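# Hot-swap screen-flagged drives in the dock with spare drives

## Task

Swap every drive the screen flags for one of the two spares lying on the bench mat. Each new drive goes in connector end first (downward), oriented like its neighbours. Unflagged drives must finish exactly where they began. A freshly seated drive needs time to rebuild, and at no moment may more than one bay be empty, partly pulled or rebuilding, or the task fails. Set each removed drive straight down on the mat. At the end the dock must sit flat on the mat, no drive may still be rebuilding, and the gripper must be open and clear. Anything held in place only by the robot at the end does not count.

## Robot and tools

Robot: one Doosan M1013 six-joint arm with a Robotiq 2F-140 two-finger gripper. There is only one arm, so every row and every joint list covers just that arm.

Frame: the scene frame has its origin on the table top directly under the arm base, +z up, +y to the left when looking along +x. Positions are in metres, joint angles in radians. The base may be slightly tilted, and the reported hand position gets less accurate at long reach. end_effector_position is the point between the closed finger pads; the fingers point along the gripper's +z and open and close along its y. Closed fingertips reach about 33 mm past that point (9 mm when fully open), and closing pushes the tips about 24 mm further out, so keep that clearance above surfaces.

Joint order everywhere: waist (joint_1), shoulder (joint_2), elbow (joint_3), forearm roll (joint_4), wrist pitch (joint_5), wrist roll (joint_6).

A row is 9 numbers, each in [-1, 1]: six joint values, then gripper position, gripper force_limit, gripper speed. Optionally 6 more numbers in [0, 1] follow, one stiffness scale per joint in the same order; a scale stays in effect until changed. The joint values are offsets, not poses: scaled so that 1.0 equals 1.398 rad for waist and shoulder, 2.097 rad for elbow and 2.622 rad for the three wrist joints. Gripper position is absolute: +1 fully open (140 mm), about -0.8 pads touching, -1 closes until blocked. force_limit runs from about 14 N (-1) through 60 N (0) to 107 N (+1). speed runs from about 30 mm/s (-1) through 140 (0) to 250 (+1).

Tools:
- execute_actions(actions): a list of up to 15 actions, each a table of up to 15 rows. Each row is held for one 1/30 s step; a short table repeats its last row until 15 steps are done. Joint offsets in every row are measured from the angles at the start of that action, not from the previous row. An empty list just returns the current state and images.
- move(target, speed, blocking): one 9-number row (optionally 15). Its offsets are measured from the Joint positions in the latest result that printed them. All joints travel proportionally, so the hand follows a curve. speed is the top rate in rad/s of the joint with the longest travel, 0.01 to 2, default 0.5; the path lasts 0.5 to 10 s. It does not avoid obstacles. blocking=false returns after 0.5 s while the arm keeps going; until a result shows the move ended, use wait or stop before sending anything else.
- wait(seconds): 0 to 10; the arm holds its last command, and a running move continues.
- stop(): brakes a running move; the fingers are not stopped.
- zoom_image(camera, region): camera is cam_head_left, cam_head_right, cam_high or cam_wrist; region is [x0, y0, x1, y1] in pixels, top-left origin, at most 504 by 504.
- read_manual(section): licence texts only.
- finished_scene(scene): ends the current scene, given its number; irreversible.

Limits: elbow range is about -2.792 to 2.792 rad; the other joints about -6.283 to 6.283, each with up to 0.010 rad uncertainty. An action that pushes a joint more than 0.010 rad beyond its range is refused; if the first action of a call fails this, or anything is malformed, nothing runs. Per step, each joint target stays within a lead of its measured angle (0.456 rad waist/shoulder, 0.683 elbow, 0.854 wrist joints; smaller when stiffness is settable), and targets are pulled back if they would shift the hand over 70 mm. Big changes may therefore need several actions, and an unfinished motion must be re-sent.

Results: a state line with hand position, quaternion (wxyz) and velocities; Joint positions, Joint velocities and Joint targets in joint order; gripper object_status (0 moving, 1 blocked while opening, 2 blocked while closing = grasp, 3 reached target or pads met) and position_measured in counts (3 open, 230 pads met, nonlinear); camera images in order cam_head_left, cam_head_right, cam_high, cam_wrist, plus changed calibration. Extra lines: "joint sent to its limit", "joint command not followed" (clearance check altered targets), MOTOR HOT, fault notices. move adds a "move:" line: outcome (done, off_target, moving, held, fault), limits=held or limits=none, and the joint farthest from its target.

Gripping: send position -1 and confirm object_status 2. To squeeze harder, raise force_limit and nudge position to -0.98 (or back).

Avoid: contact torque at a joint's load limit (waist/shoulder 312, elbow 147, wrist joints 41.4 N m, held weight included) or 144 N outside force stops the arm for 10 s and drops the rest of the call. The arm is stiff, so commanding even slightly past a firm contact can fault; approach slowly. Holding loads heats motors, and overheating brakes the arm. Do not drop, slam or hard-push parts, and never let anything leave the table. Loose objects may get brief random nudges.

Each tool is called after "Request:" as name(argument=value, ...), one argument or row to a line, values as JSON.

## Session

Request:
execute_actions(
  actions=[],
)

Scene clock: 0.00 s.
end_effector_position=(+1.2172, -0.1587, +0.3163) position_measured=3 object_status=3 end_effector_quat_wxyz=(+0.061, +0.532, +0.760, +0.369) end_effector_velocity=(+0.000, -0.000, -0.000) end_effector_angular_velocity=(+0.000, +0.000, +0.000)
Joint names: [waist, shoulder, elbow, forearm roll, wrist pitch, wrist roll]
Joint positions: [-0.306  1.121  0.218  0.681  1.443 -0.641]
Joint velocities: [-0.  0.  0.  0. -0. -0.]
Joint targets: [-0.306 1.121 0.218 0.681 1.443 -0.641]
Joint stiffness scale: [1. 1. 1. 1. 1. 1.]
camera_calibration (this result's frames):
cam_wrist: T_world_to_cam=[[0.636843, 0.352988, 0.685441, -0.938526], [0.358192, -0.922726, 0.142389, -0.622849], [0.682736, 0.154841, -0.71407, -0.389337], [0, 0, 0, 1]] pos_world=[1.08661, -0.183145, 0.453977]

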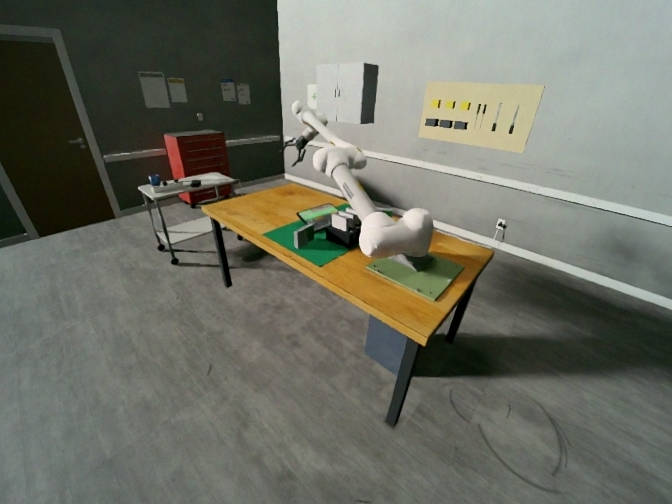

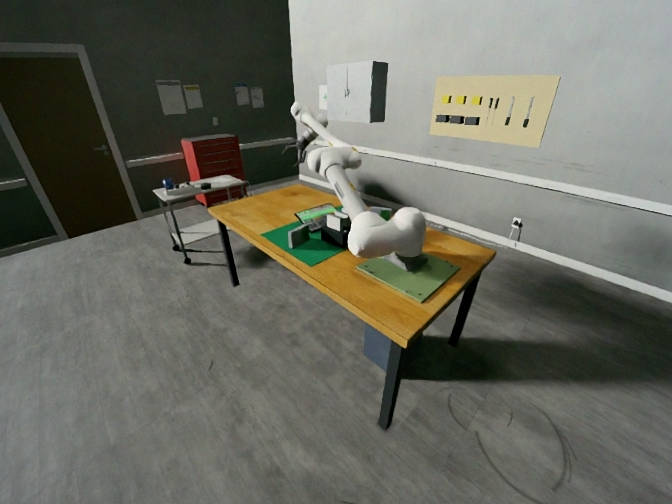

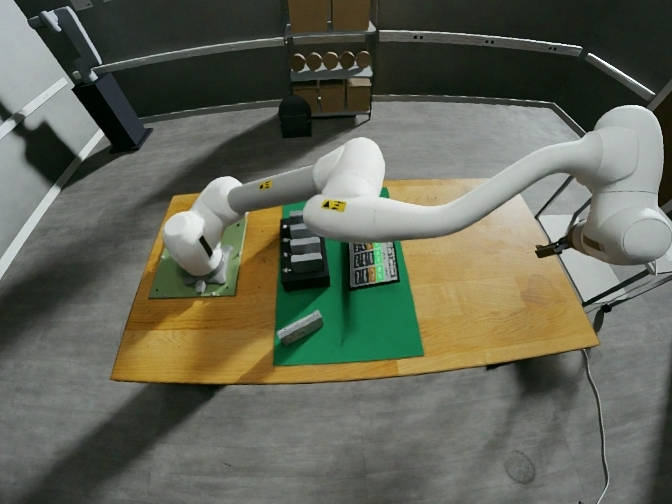

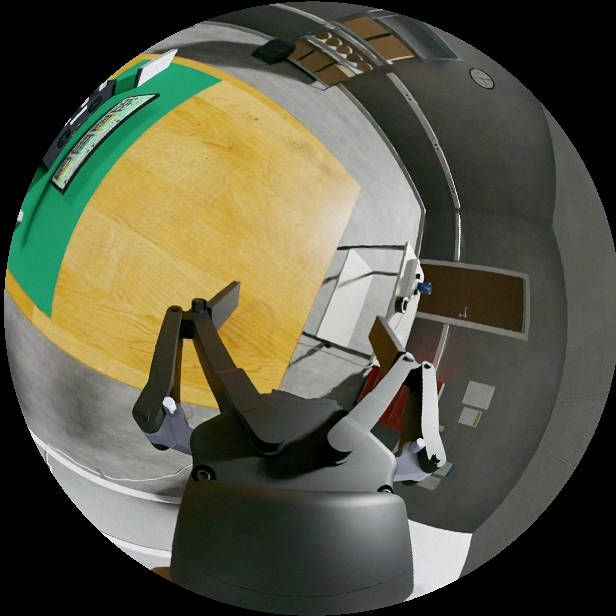

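Request:
move(
  target=[0.169,-1,0.8615,-0.261,0.008,-0.3957,-1,0,0.5],
  speed=0.9,
)

Request:
zoom_image(
  camera="cam_high",
  region=[260, 170, 430, 370],
)

Scene clock: 21.80 s.
end_effector_position=(+0.3625, -0.0007, +0.3267) position_measured=233 object_status=3 end_effector_quat_wxyz=(-0.035, -0.003, +0.999, +0.005) end_effector_velocity=(-0.001, -0.000, -0.001) end_effector_angular_velocity=(-0.001, -0.000, +0.002)
Joint names: [waist, shoulder, elbow, forearm roll, wrist pitch, wrist roll]
Joint positions: [-0.074 -0.274  2.021  0.     1.462 -1.672]
Joint velocities: [-0.    -0.001  0.002 -0.001 -0.001 -0.002]
Joint targets: [-0.070 -0.277 2.025 -0.003 1.464 -1.679]
Joint stiffness scale: [1. 1. 1. 1. 1. 1.]
move: done; limits=none; farthest joint: the wrist roll, 0.007 radians from its target (1.037 radians at the start)
camera_calibration (this result's frames):
cam_wrist: T_world_to_cam=[[-0.238645, 0.970452, 0.0356695, 0.0729331], [0.920927, 0.214507, 0.325392, -0.435368], [0.308125, 0.110502, -0.944906, 0.388272], [0, 0, 0, 1]] pos_world=[0.298711, -0.0202937, 0.505945]

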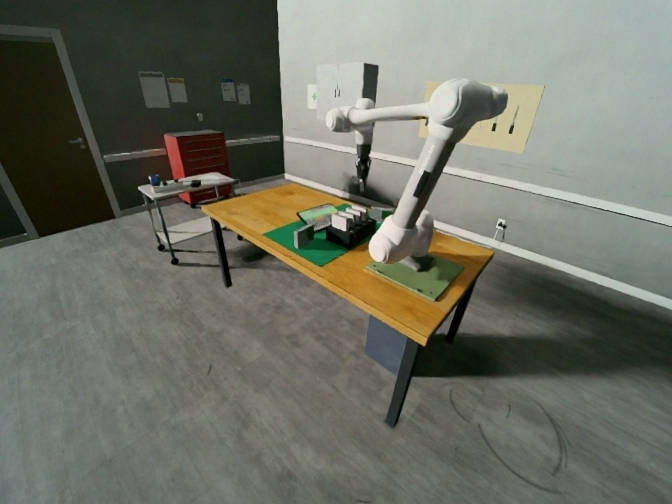

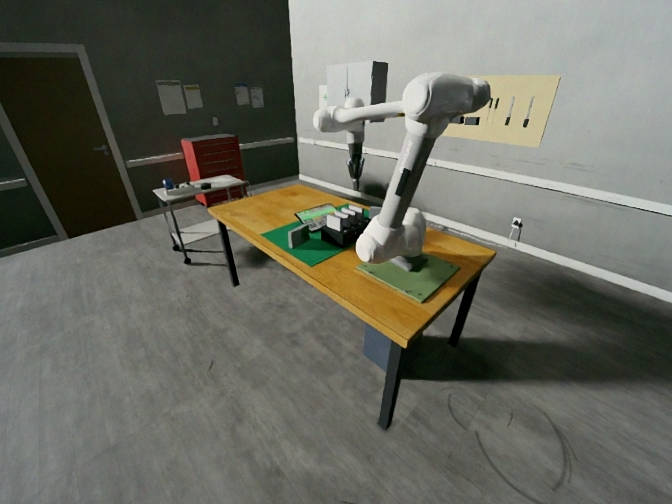

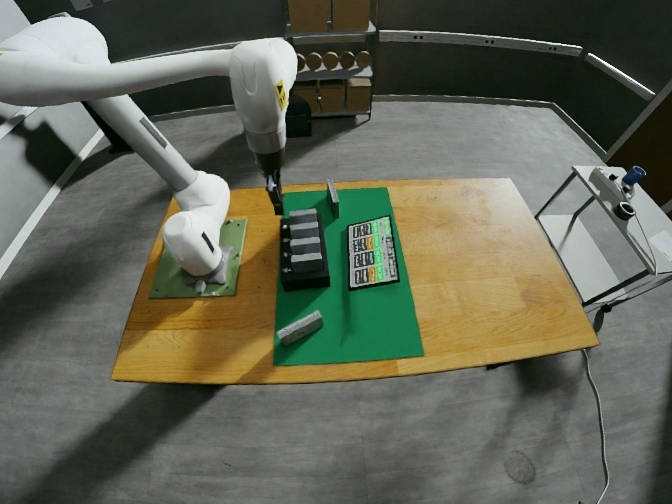

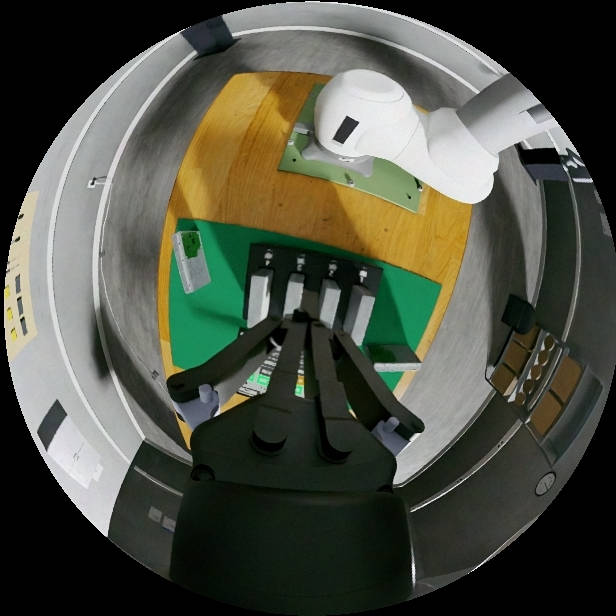

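Region (260, 170, 430, 370) of cam_high's 672x504 image, scaled by 2.520, with more detail than that image has; it fills the left 428 columns of this view, and the rest is white.

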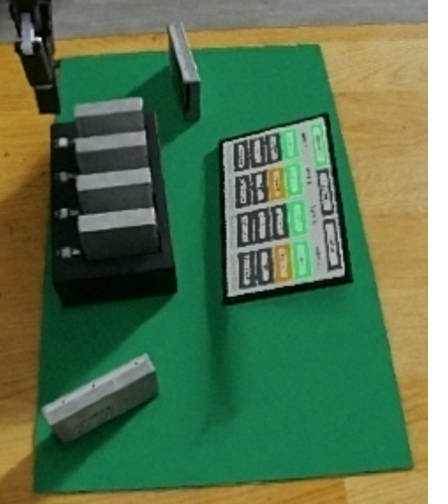

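Request:
zoom_image(
  camera="cam_high",
  region=[270, 200, 350, 300],
)

Request:
zoom_image(
  camera="cam_high",
  region=[340, 205, 410, 295],
)

Request:
zoom_image(
  camera="cam_wrist",
  region=[160, 210, 450, 400],
)

Request:
zoom_image(
  camera="cam_head_left",
  region=[260, 190, 400, 270],
)

Region (270, 200, 350, 300) of cam_high's 672x504 image, scaled by 5.040, with more detail than that image has; it fills the left 403 columns of this view, and the rest is white.

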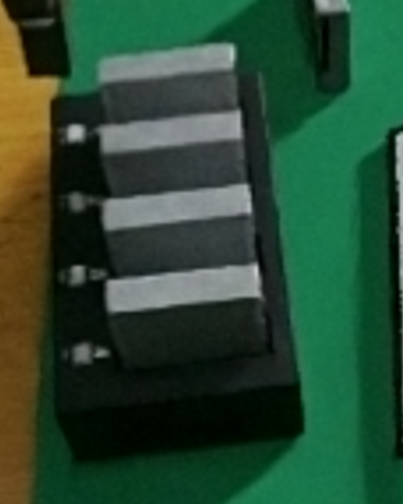

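Region (340, 205, 410, 295) of cam_high's 672x504 image, scaled by 5.600, with more detail than that image has.

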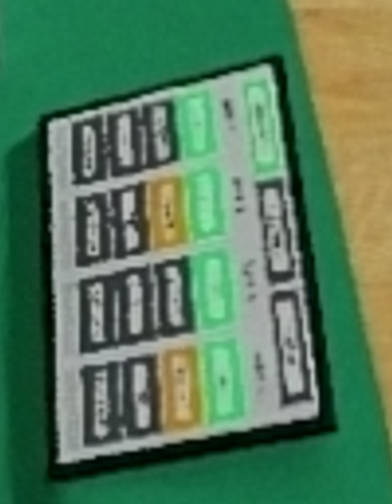

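Region (160, 210, 450, 400) of cam_wrist's 616x616 image, scaled by 1.738, with more detail than that image has; it fills the top 330 rows of this view, and the rest is white.

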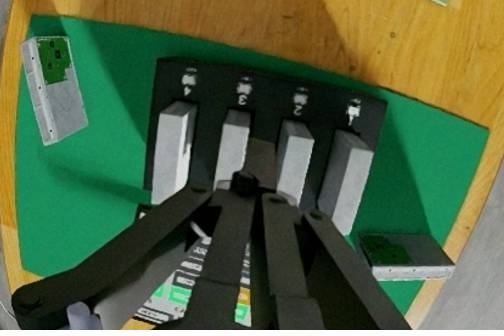

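Region (260, 190, 400, 270) of cam_head_left's 672x504 image, scaled by 3.600, with more detail than that image has; it fills the top 288 rows of this view, and the rest is white.

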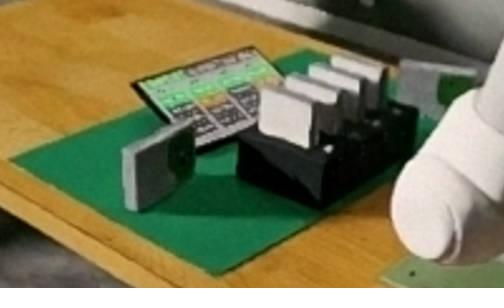

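Request:
move(
  target=[-0.174,0.0278,0.1309,0,-0.1437,-0.1316,-1,0,0.5],
  speed=0.5,
)

Request:
zoom_image(
  camera="cam_high",
  region=[260, 210, 350, 300],
)

Request:
zoom_image(
  camera="cam_wrist",
  region=[200, 180, 450, 400],
)

Scene clock: 73.10 s.
end_effector_position=(+0.3408, -0.0823, +0.1698) position_measured=233 object_status=3 end_effector_quat_wxyz=(-0.001, -0.052, +0.999, +0.002) end_effector_velocity=(+0.000, -0.000, -0.000) end_effector_angular_velocity=(-0.000, -0.001, +0.001)
Joint names: [waist, shoulder, elbow, forearm roll, wrist pitch, wrist roll]
Joint positions: [-0.313 -0.238  2.293  0.     1.087 -2.009]
Joint velocities: [-0.001  0.001  0.     0.    -0.001 -0.001]
Joint targets: [-0.317 -0.235 2.296 0.000 1.085 -2.017]
Joint stiffness scale: [1. 1. 1. 1. 1. 1.]
move: done; limits=none; farthest joint: the wrist roll, 0.007 radians from its target (0.345 radians at the start)
camera_calibration (this result's frames):
cam_wrist: T_world_to_cam=[[-0.334363, 0.942351, 0.0132388, 0.186634], [0.871183, 0.303692, 0.385761, -0.332864], [0.359502, 0.140517, -0.922504, 0.236898], [0, 0, 0, 1]] pos_world=[0.267224, -0.108075, 0.344475]

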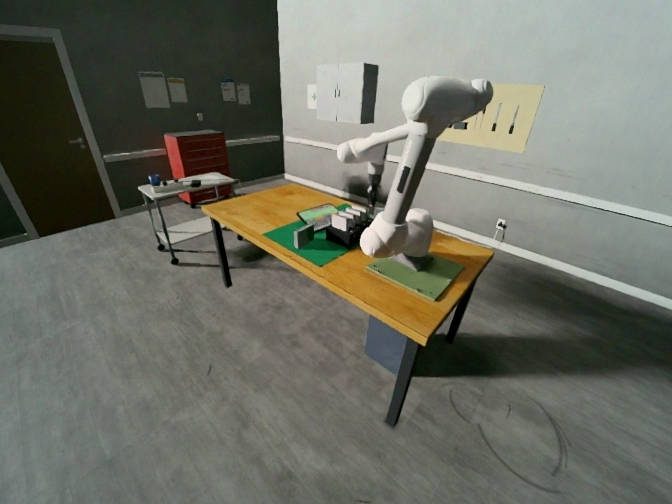

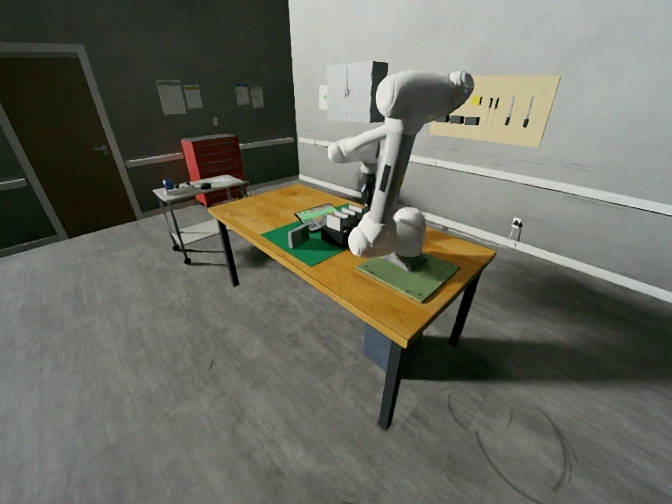

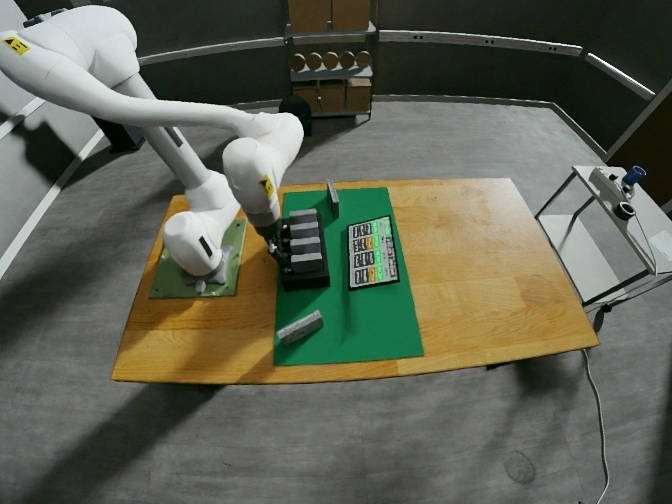

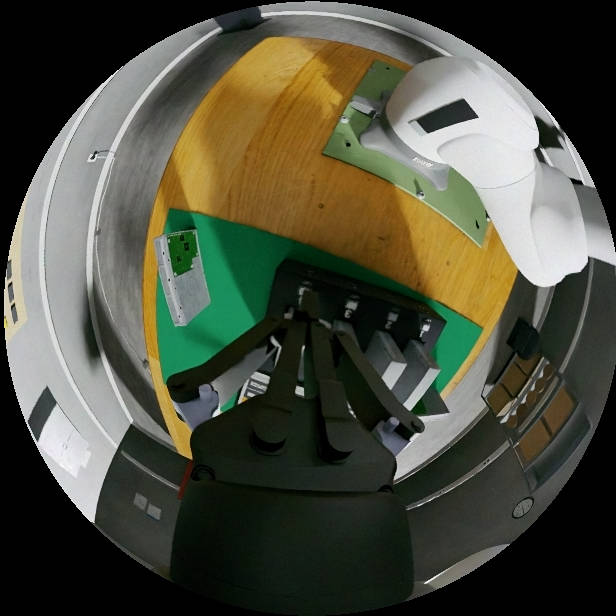

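Region (260, 210, 350, 300) of cam_high's 672x504 image, scaled by 5.600, with more detail than that image has.

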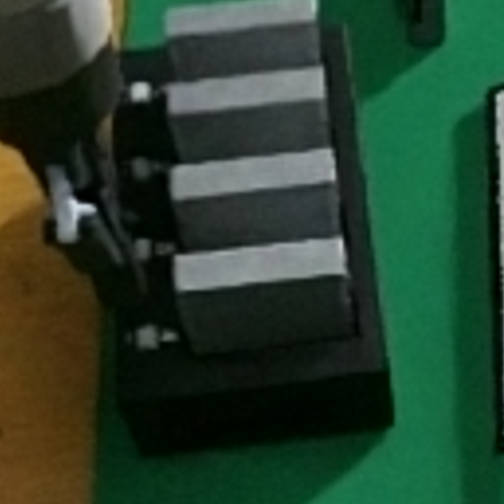

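Region (200, 180, 450, 400) of cam_wrist's 616x616 image, scaled by 2.016, with more detail than that image has; it fills the top 444 rows of this view, and the rest is white.

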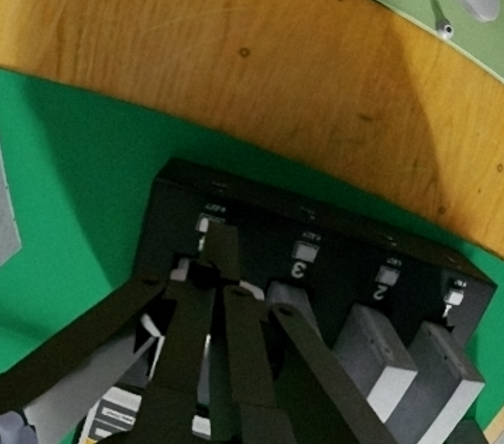

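Request:
move(
  target=[-0.0131,0.030,0.0253,0,-0.0347,-0.0085,-1,0,0.5],
  speed=0.2,
)

Request:
zoom_image(
  camera="cam_wrist",
  region=[200, 180, 450, 400],
)

Request:
zoom_image(
  camera="cam_high",
  region=[260, 210, 350, 300],
)

Scene clock: 89.13 s.
end_effector_position=(+0.3382, -0.0866, +0.1325) position_measured=233 object_status=3 end_effector_quat_wxyz=(-0.001, -0.052, +0.999, +0.001) end_effector_velocity=(+0.000, -0.000, -0.000) end_effector_angular_velocity=(-0.001, -0.002, +0.000)
Joint names: [waist, shoulder, elbow, forearm roll, wrist pitch, wrist roll]
Joint positions: [-0.328 -0.2    2.342  0.     0.999 -2.025]
Joint velocities: [-0.    -0.     0.    -0.    -0.002 -0.001]
Joint targets: [-0.331 -0.196 2.346 0.000 0.996 -2.032]
Joint stiffness scale: [1. 1. 1. 1. 1. 1.]
move: done; limits=none; farthest joint: the wrist roll, 0.006 radians from its target (0.022 radians at the start)
camera_calibration (this result's frames):
cam_wrist: T_world_to_cam=[[-0.335157, 0.942075, 0.0128523, 0.190619], [0.870712, 0.3045, 0.386188, -0.314657], [0.359904, 0.140624, -0.922331, 0.203869], [0, 0, 0, 1]] pos_world=[0.26449, -0.112433, 0.307102]

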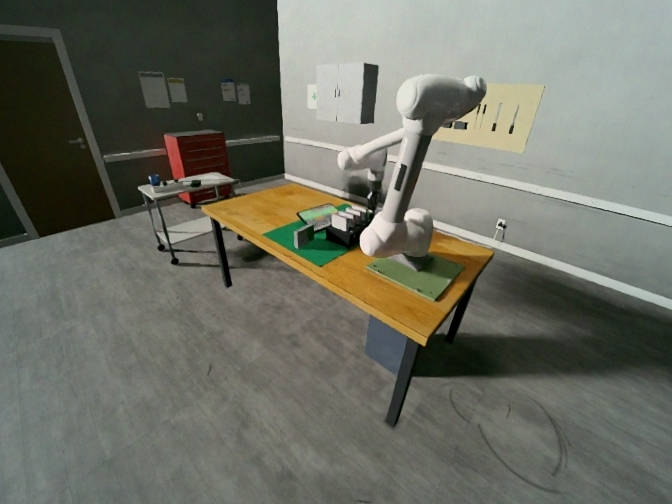

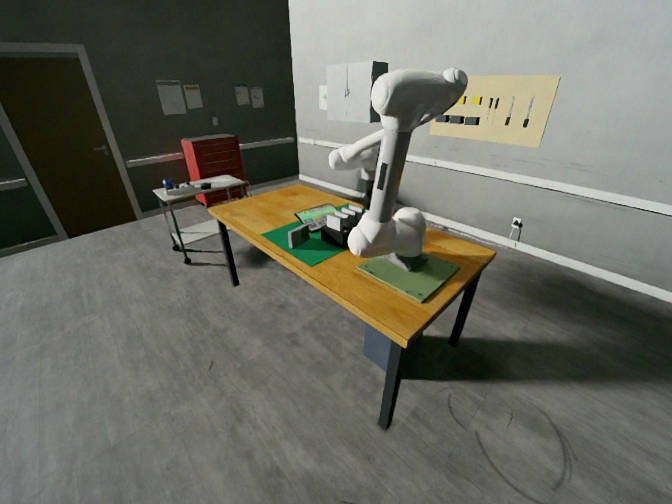

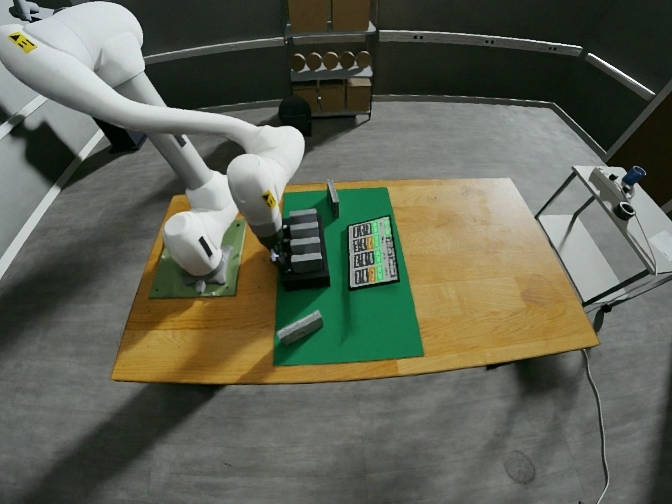

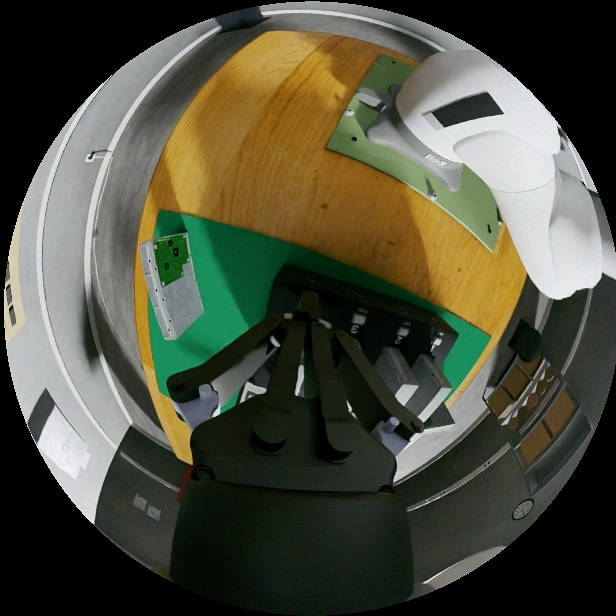

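Region (200, 180, 450, 400) of cam_wrist's 616x616 image, scaled by 2.016, with more detail than that image has; it fills the top 444 rows of this view, and the rest is white.

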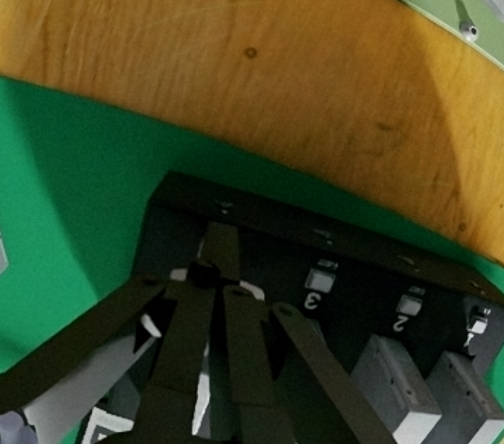

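Region (260, 210, 350, 300) of cam_high's 672x504 image, scaled by 5.600, with more detail than that image has.

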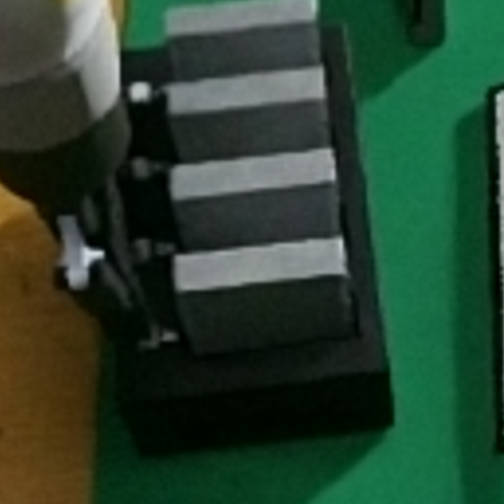

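Request:
move(
  target=[0,0.0286,0.0131,0,-0.0166,0,-1,0,0.5,1,0.25,0.25,1,1,1],
  speed=0.1,
)

Request:
zoom_image(
  camera="cam_high",
  region=[260, 200, 410, 300],
)

Scene clock: 102.27 s.
end_effector_position=(+0.3426, -0.0882, +0.1213) position_measured=233 object_status=3 end_effector_quat_wxyz=(+0.002, -0.052, +0.999, +0.000) end_effector_velocity=(+0.001, -0.000, +0.000) end_effector_angular_velocity=(-0.001, -0.002, +0.000)
Joint names: [waist, shoulder, elbow, forearm roll, wrist pitch, wrist roll]
Joint positions: [-0.328 -0.181  2.352  0.     0.965 -2.025]
Joint velocities: [-0.     0.    -0.001 -0.    -0.002 -0.   ]
Joint targets: [-0.328 -0.160 2.370 0.000 0.955 -2.025]
Joint stiffness scale: [1.   0.25 0.25 1.   1.   1.  ]
move: off_target; limits=none; farthest joint: the shoulder, 0.021 radians from its target (0.040 radians at the start)
camera_calibration (this result's frames):
cam_wrist: T_world_to_cam=[[-0.335281, 0.942071, 0.00941401, 0.194243], [0.868771, 0.305297, 0.389911, -0.313433], [0.36445, 0.138908, -0.920804, 0.190324], [0, 0, 0, 1]] pos_world=[0.268064, -0.113738, 0.295634]

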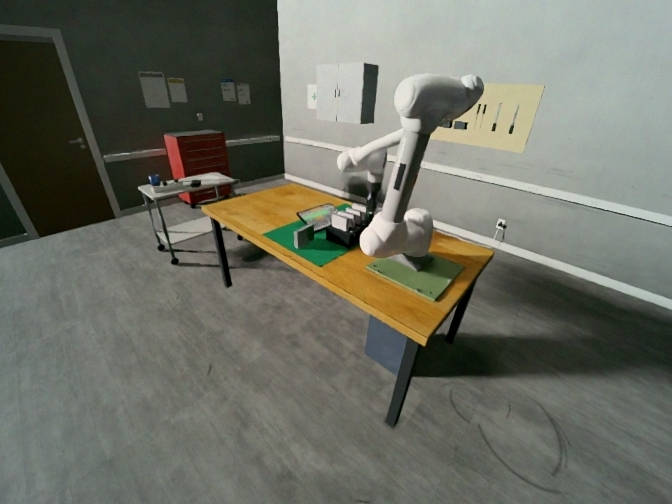

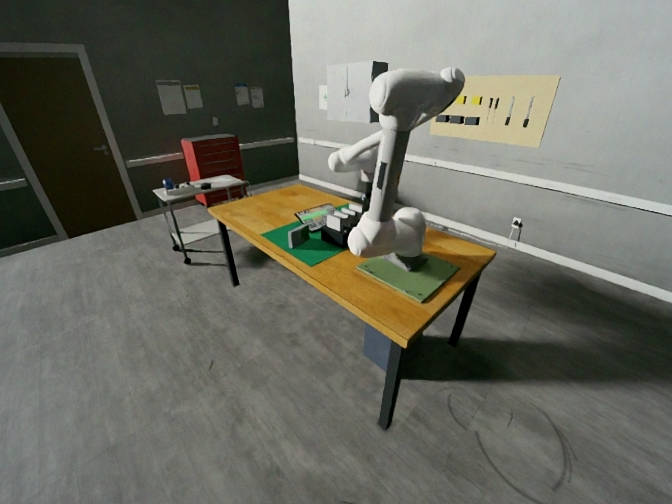

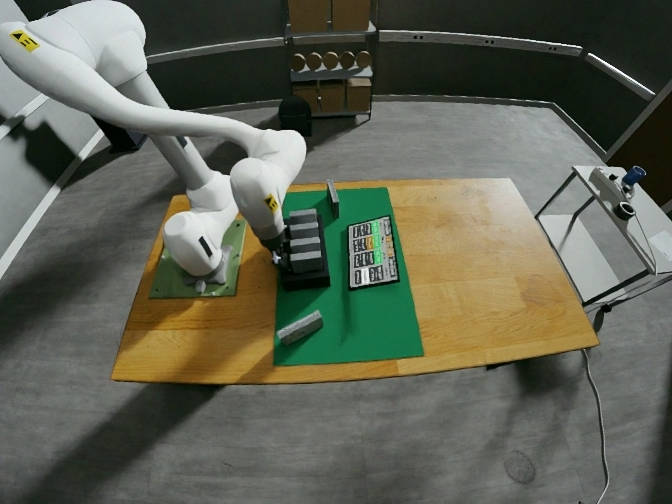

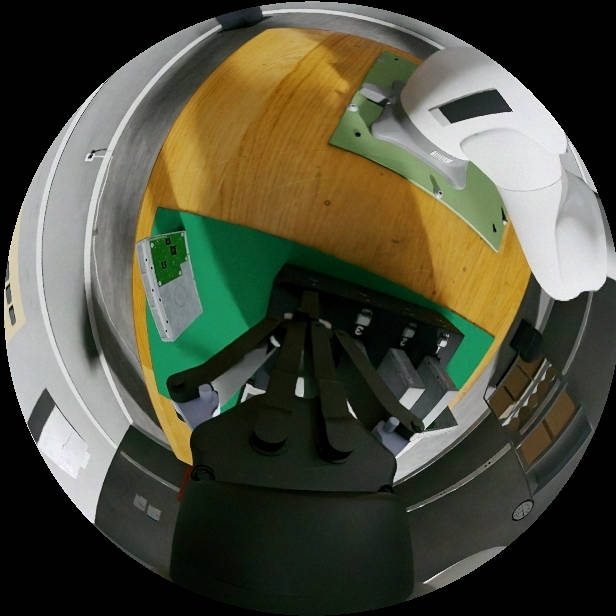

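Region (260, 200, 410, 300) of cam_high's 672x504 image, scaled by 3.360, with more detail than that image has.

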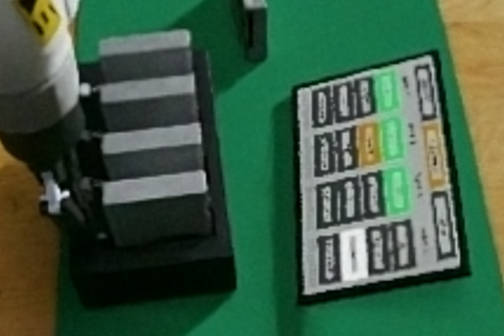

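Request:
move(
  target=[0,-0.0754,-0.0717,0,0.0982,0,-1,0,0.5,1,1,1,1,1,1],
  speed=0.4,
)

Scene clock: 116.53 s.
end_effector_position=(+0.3430, -0.0886, +0.2302) position_measured=233 object_status=3 end_effector_quat_wxyz=(-0.001, -0.052, +0.999, +0.002) end_effector_velocity=(-0.000, +0.000, +0.000) end_effector_angular_velocity=(+0.001, +0.001, -0.000)
Joint names: [waist, shoulder, elbow, forearm roll, wrist pitch, wrist roll]
Joint positions: [-0.328 -0.282  2.205  0.     1.22  -2.025]
Joint velocities: [-0.    -0.    -0.001  0.     0.002  0.   ]
Joint targets: [-0.328 -0.286 2.201 0.000 1.222 -2.025]
Joint stiffness scale: [1. 1. 1. 1. 1. 1.]
move: done; limits=none; farthest joint: the shoulder, 0.004 radians from its target (0.106 radians at the start)
camera_calibration (this result's frames):
cam_wrist: T_world_to_cam=[[-0.335248, 0.942035, 0.01338, 0.192761], [0.871023, 0.304501, 0.385484, -0.355909], [0.359065, 0.140887, -0.922618, 0.292892], [0, 0, 0, 1]] pos_world=[0.269461, -0.114477, 0.404846]

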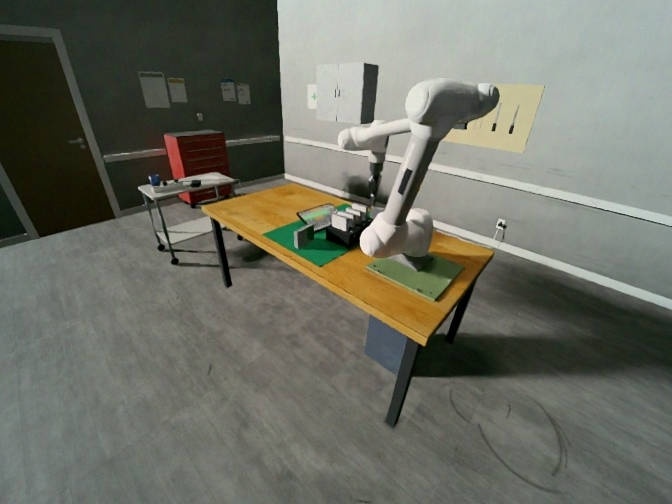

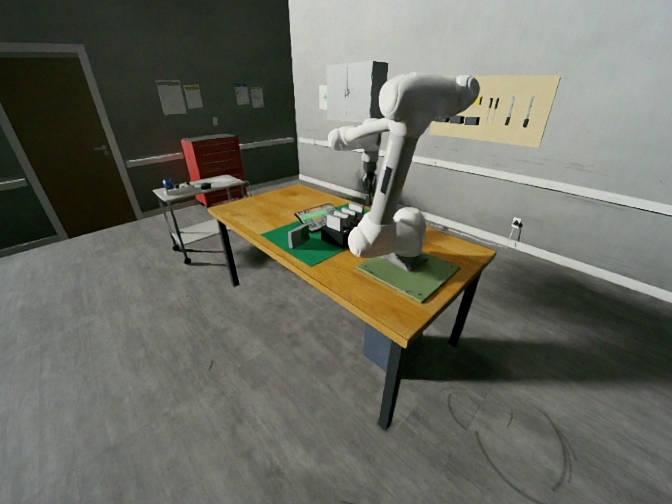

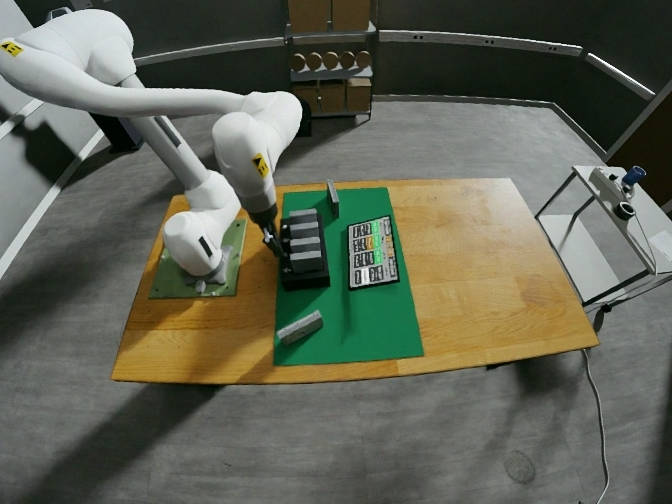

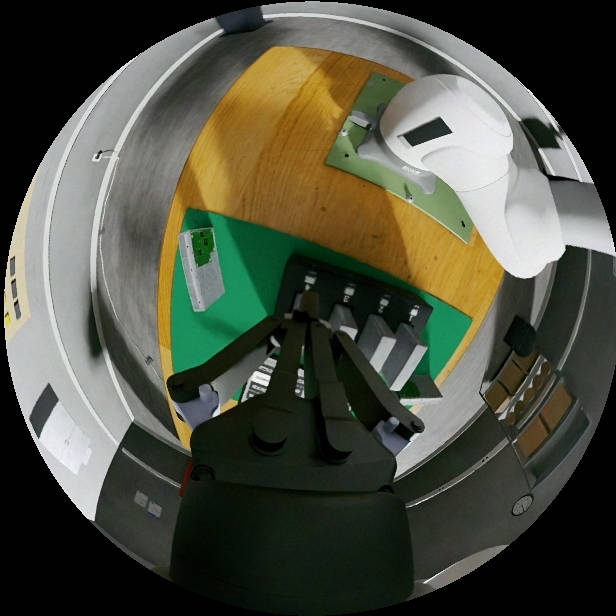

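Request:
move(
  target=[0.0613,0.0985,-0.0493,0,-0.0144,0.0343,-0.1,0.3,0.5],
  speed=0.4,
)

Request:
zoom_image(
  camera="cam_wrist",
  region=[200, 150, 450, 400],
)

Scene clock: 124.37 s.
end_effector_position=(+0.4211, -0.0801, +0.2301) position_measured=141 object_status=3 end_effector_quat_wxyz=(-0.000, -0.052, +0.999, +0.001) end_effector_velocity=(+0.001, +0.001, +0.001) end_effector_angular_velocity=(+0.000, -0.001, -0.000)
Joint names: [waist, shoulder, elbow, forearm roll, wrist pitch, wrist roll]
Joint positions: [-0.246 -0.148  2.105  0.     1.184 -1.942]
Joint velocities: [ 0.002  0.001 -0.002  0.     0.     0.002]
Joint targets: [-0.242 -0.145 2.101 0.000 1.182 -1.935]
Joint stiffness scale: [1. 1. 1. 1. 1. 1.]
move: done; limits=none; farthest joint: the wrist roll, 0.007 radians from its target (0.090 radians at the start)
camera_calibration (this result's frames):
cam_wrist: T_world_to_cam=[[-0.334273, 0.942394, 0.0124305, 0.210765], [0.870752, 0.303761, 0.386679, -0.426727], [0.360628, 0.14008, -0.922131, 0.262745], [0, 0, 0, 1]] pos_world=[0.347274, -0.105806, 0.404671]

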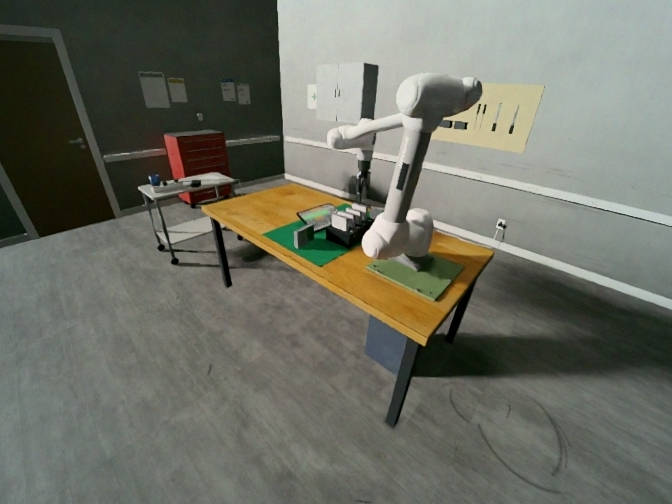

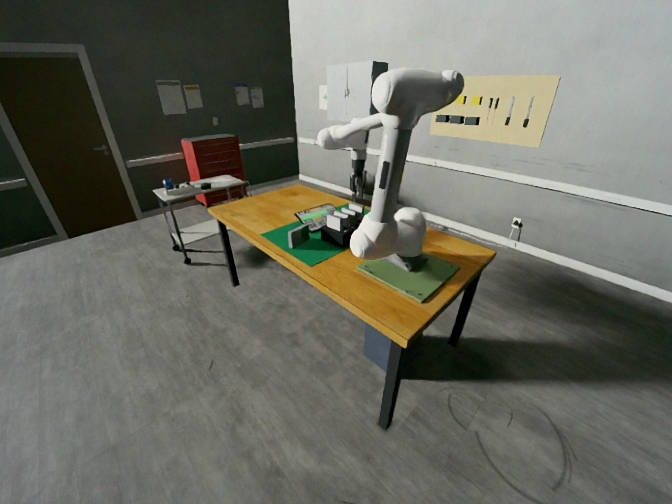

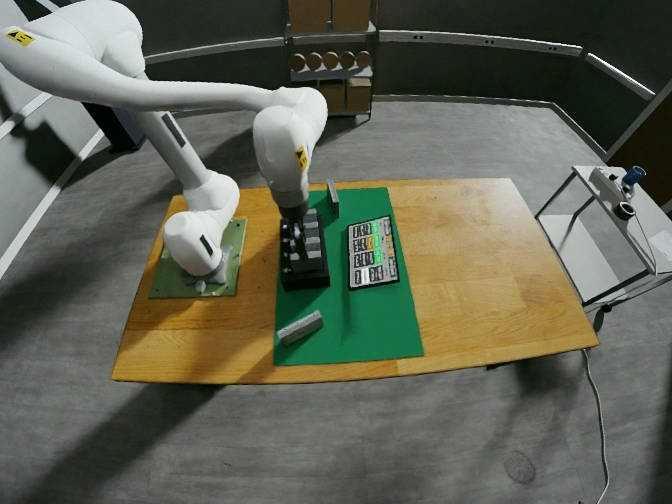

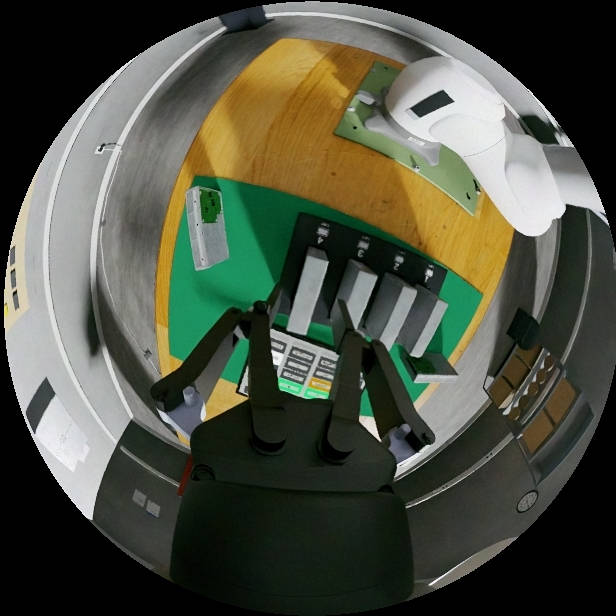

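Region (200, 150, 450, 400) of cam_wrist's 616x616 image, scaled by 2.016, with more detail than that image has.

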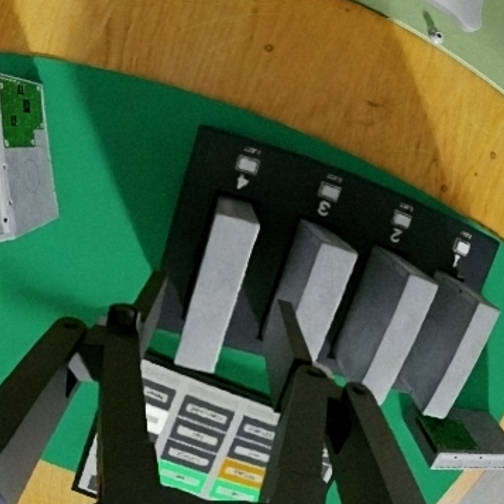

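Request:
move(
  target=[-0.0079,0.0528,0.0491,0,-0.0657,0,-0.1,0.3,0.5],
  speed=0.25,
)

Request:
zoom_image(
  camera="cam_wrist",
  region=[200, 150, 450, 400],
)

Scene clock: 140.20 s.
end_effector_position=(+0.4205, -0.0830, +0.1505) position_measured=141 object_status=3 end_effector_quat_wxyz=(-0.000, -0.048, +0.999, +0.001) end_effector_velocity=(+0.001, -0.000, -0.000) end_effector_angular_velocity=(-0.001, -0.003, -0.000)
Joint names: [waist, shoulder, elbow, forearm roll, wrist pitch, wrist roll]
Joint positions: [-0.253 -0.078  2.204  0.     1.014 -1.942]
Joint velocities: [-0.    -0.     0.    -0.    -0.003  0.   ]
Joint targets: [-0.257 -0.075 2.208 0.000 1.012 -1.942]
Joint stiffness scale: [1. 1. 1. 1. 1. 1.]
move: done; limits=none; farthest joint: the waist, 0.004 radians from its target (0.011 radians at the start)
camera_calibration (this result's frames):
cam_wrist: T_world_to_cam=[[-0.327164, 0.944886, 0.0124006, 0.211505], [0.873014, 0.297204, 0.386674, -0.396091], [0.361677, 0.137332, -0.922133, 0.189285], [0, 0, 0, 1]] pos_world=[0.34653, -0.108123, 0.325081]

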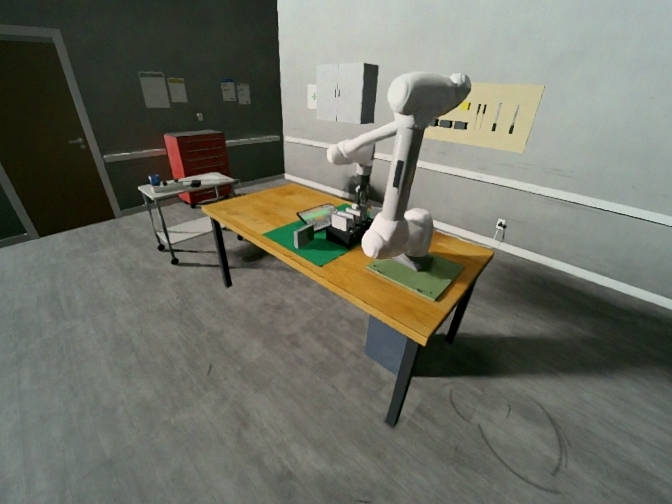

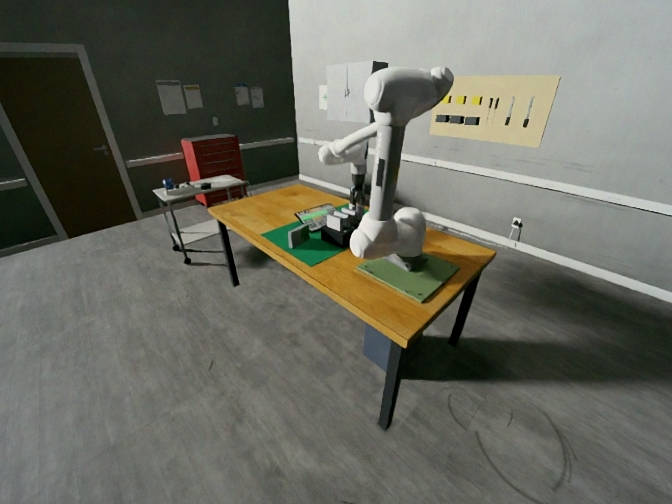

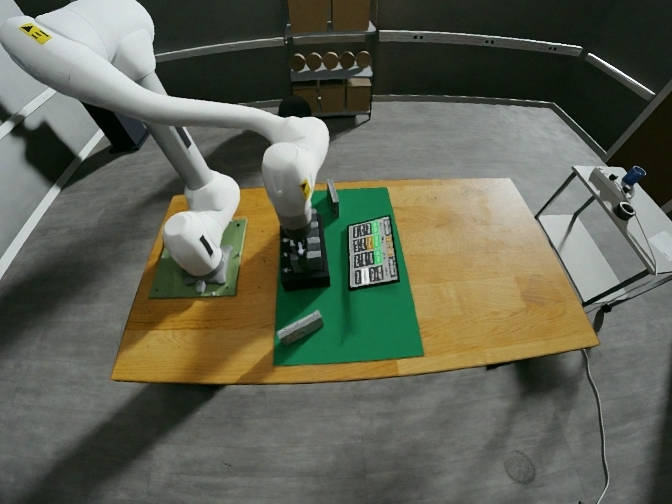

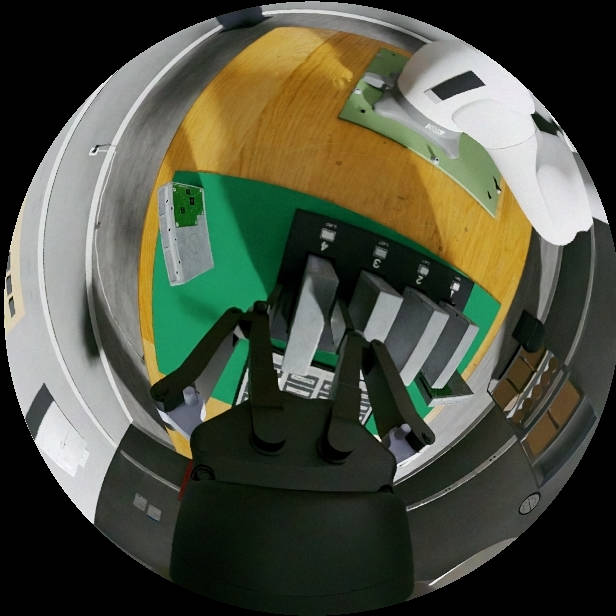

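Region (200, 150, 450, 400) of cam_wrist's 616x616 image, scaled by 2.016, with more detail than that image has.

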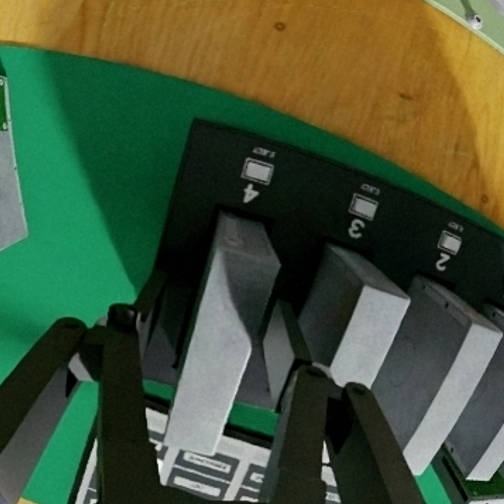

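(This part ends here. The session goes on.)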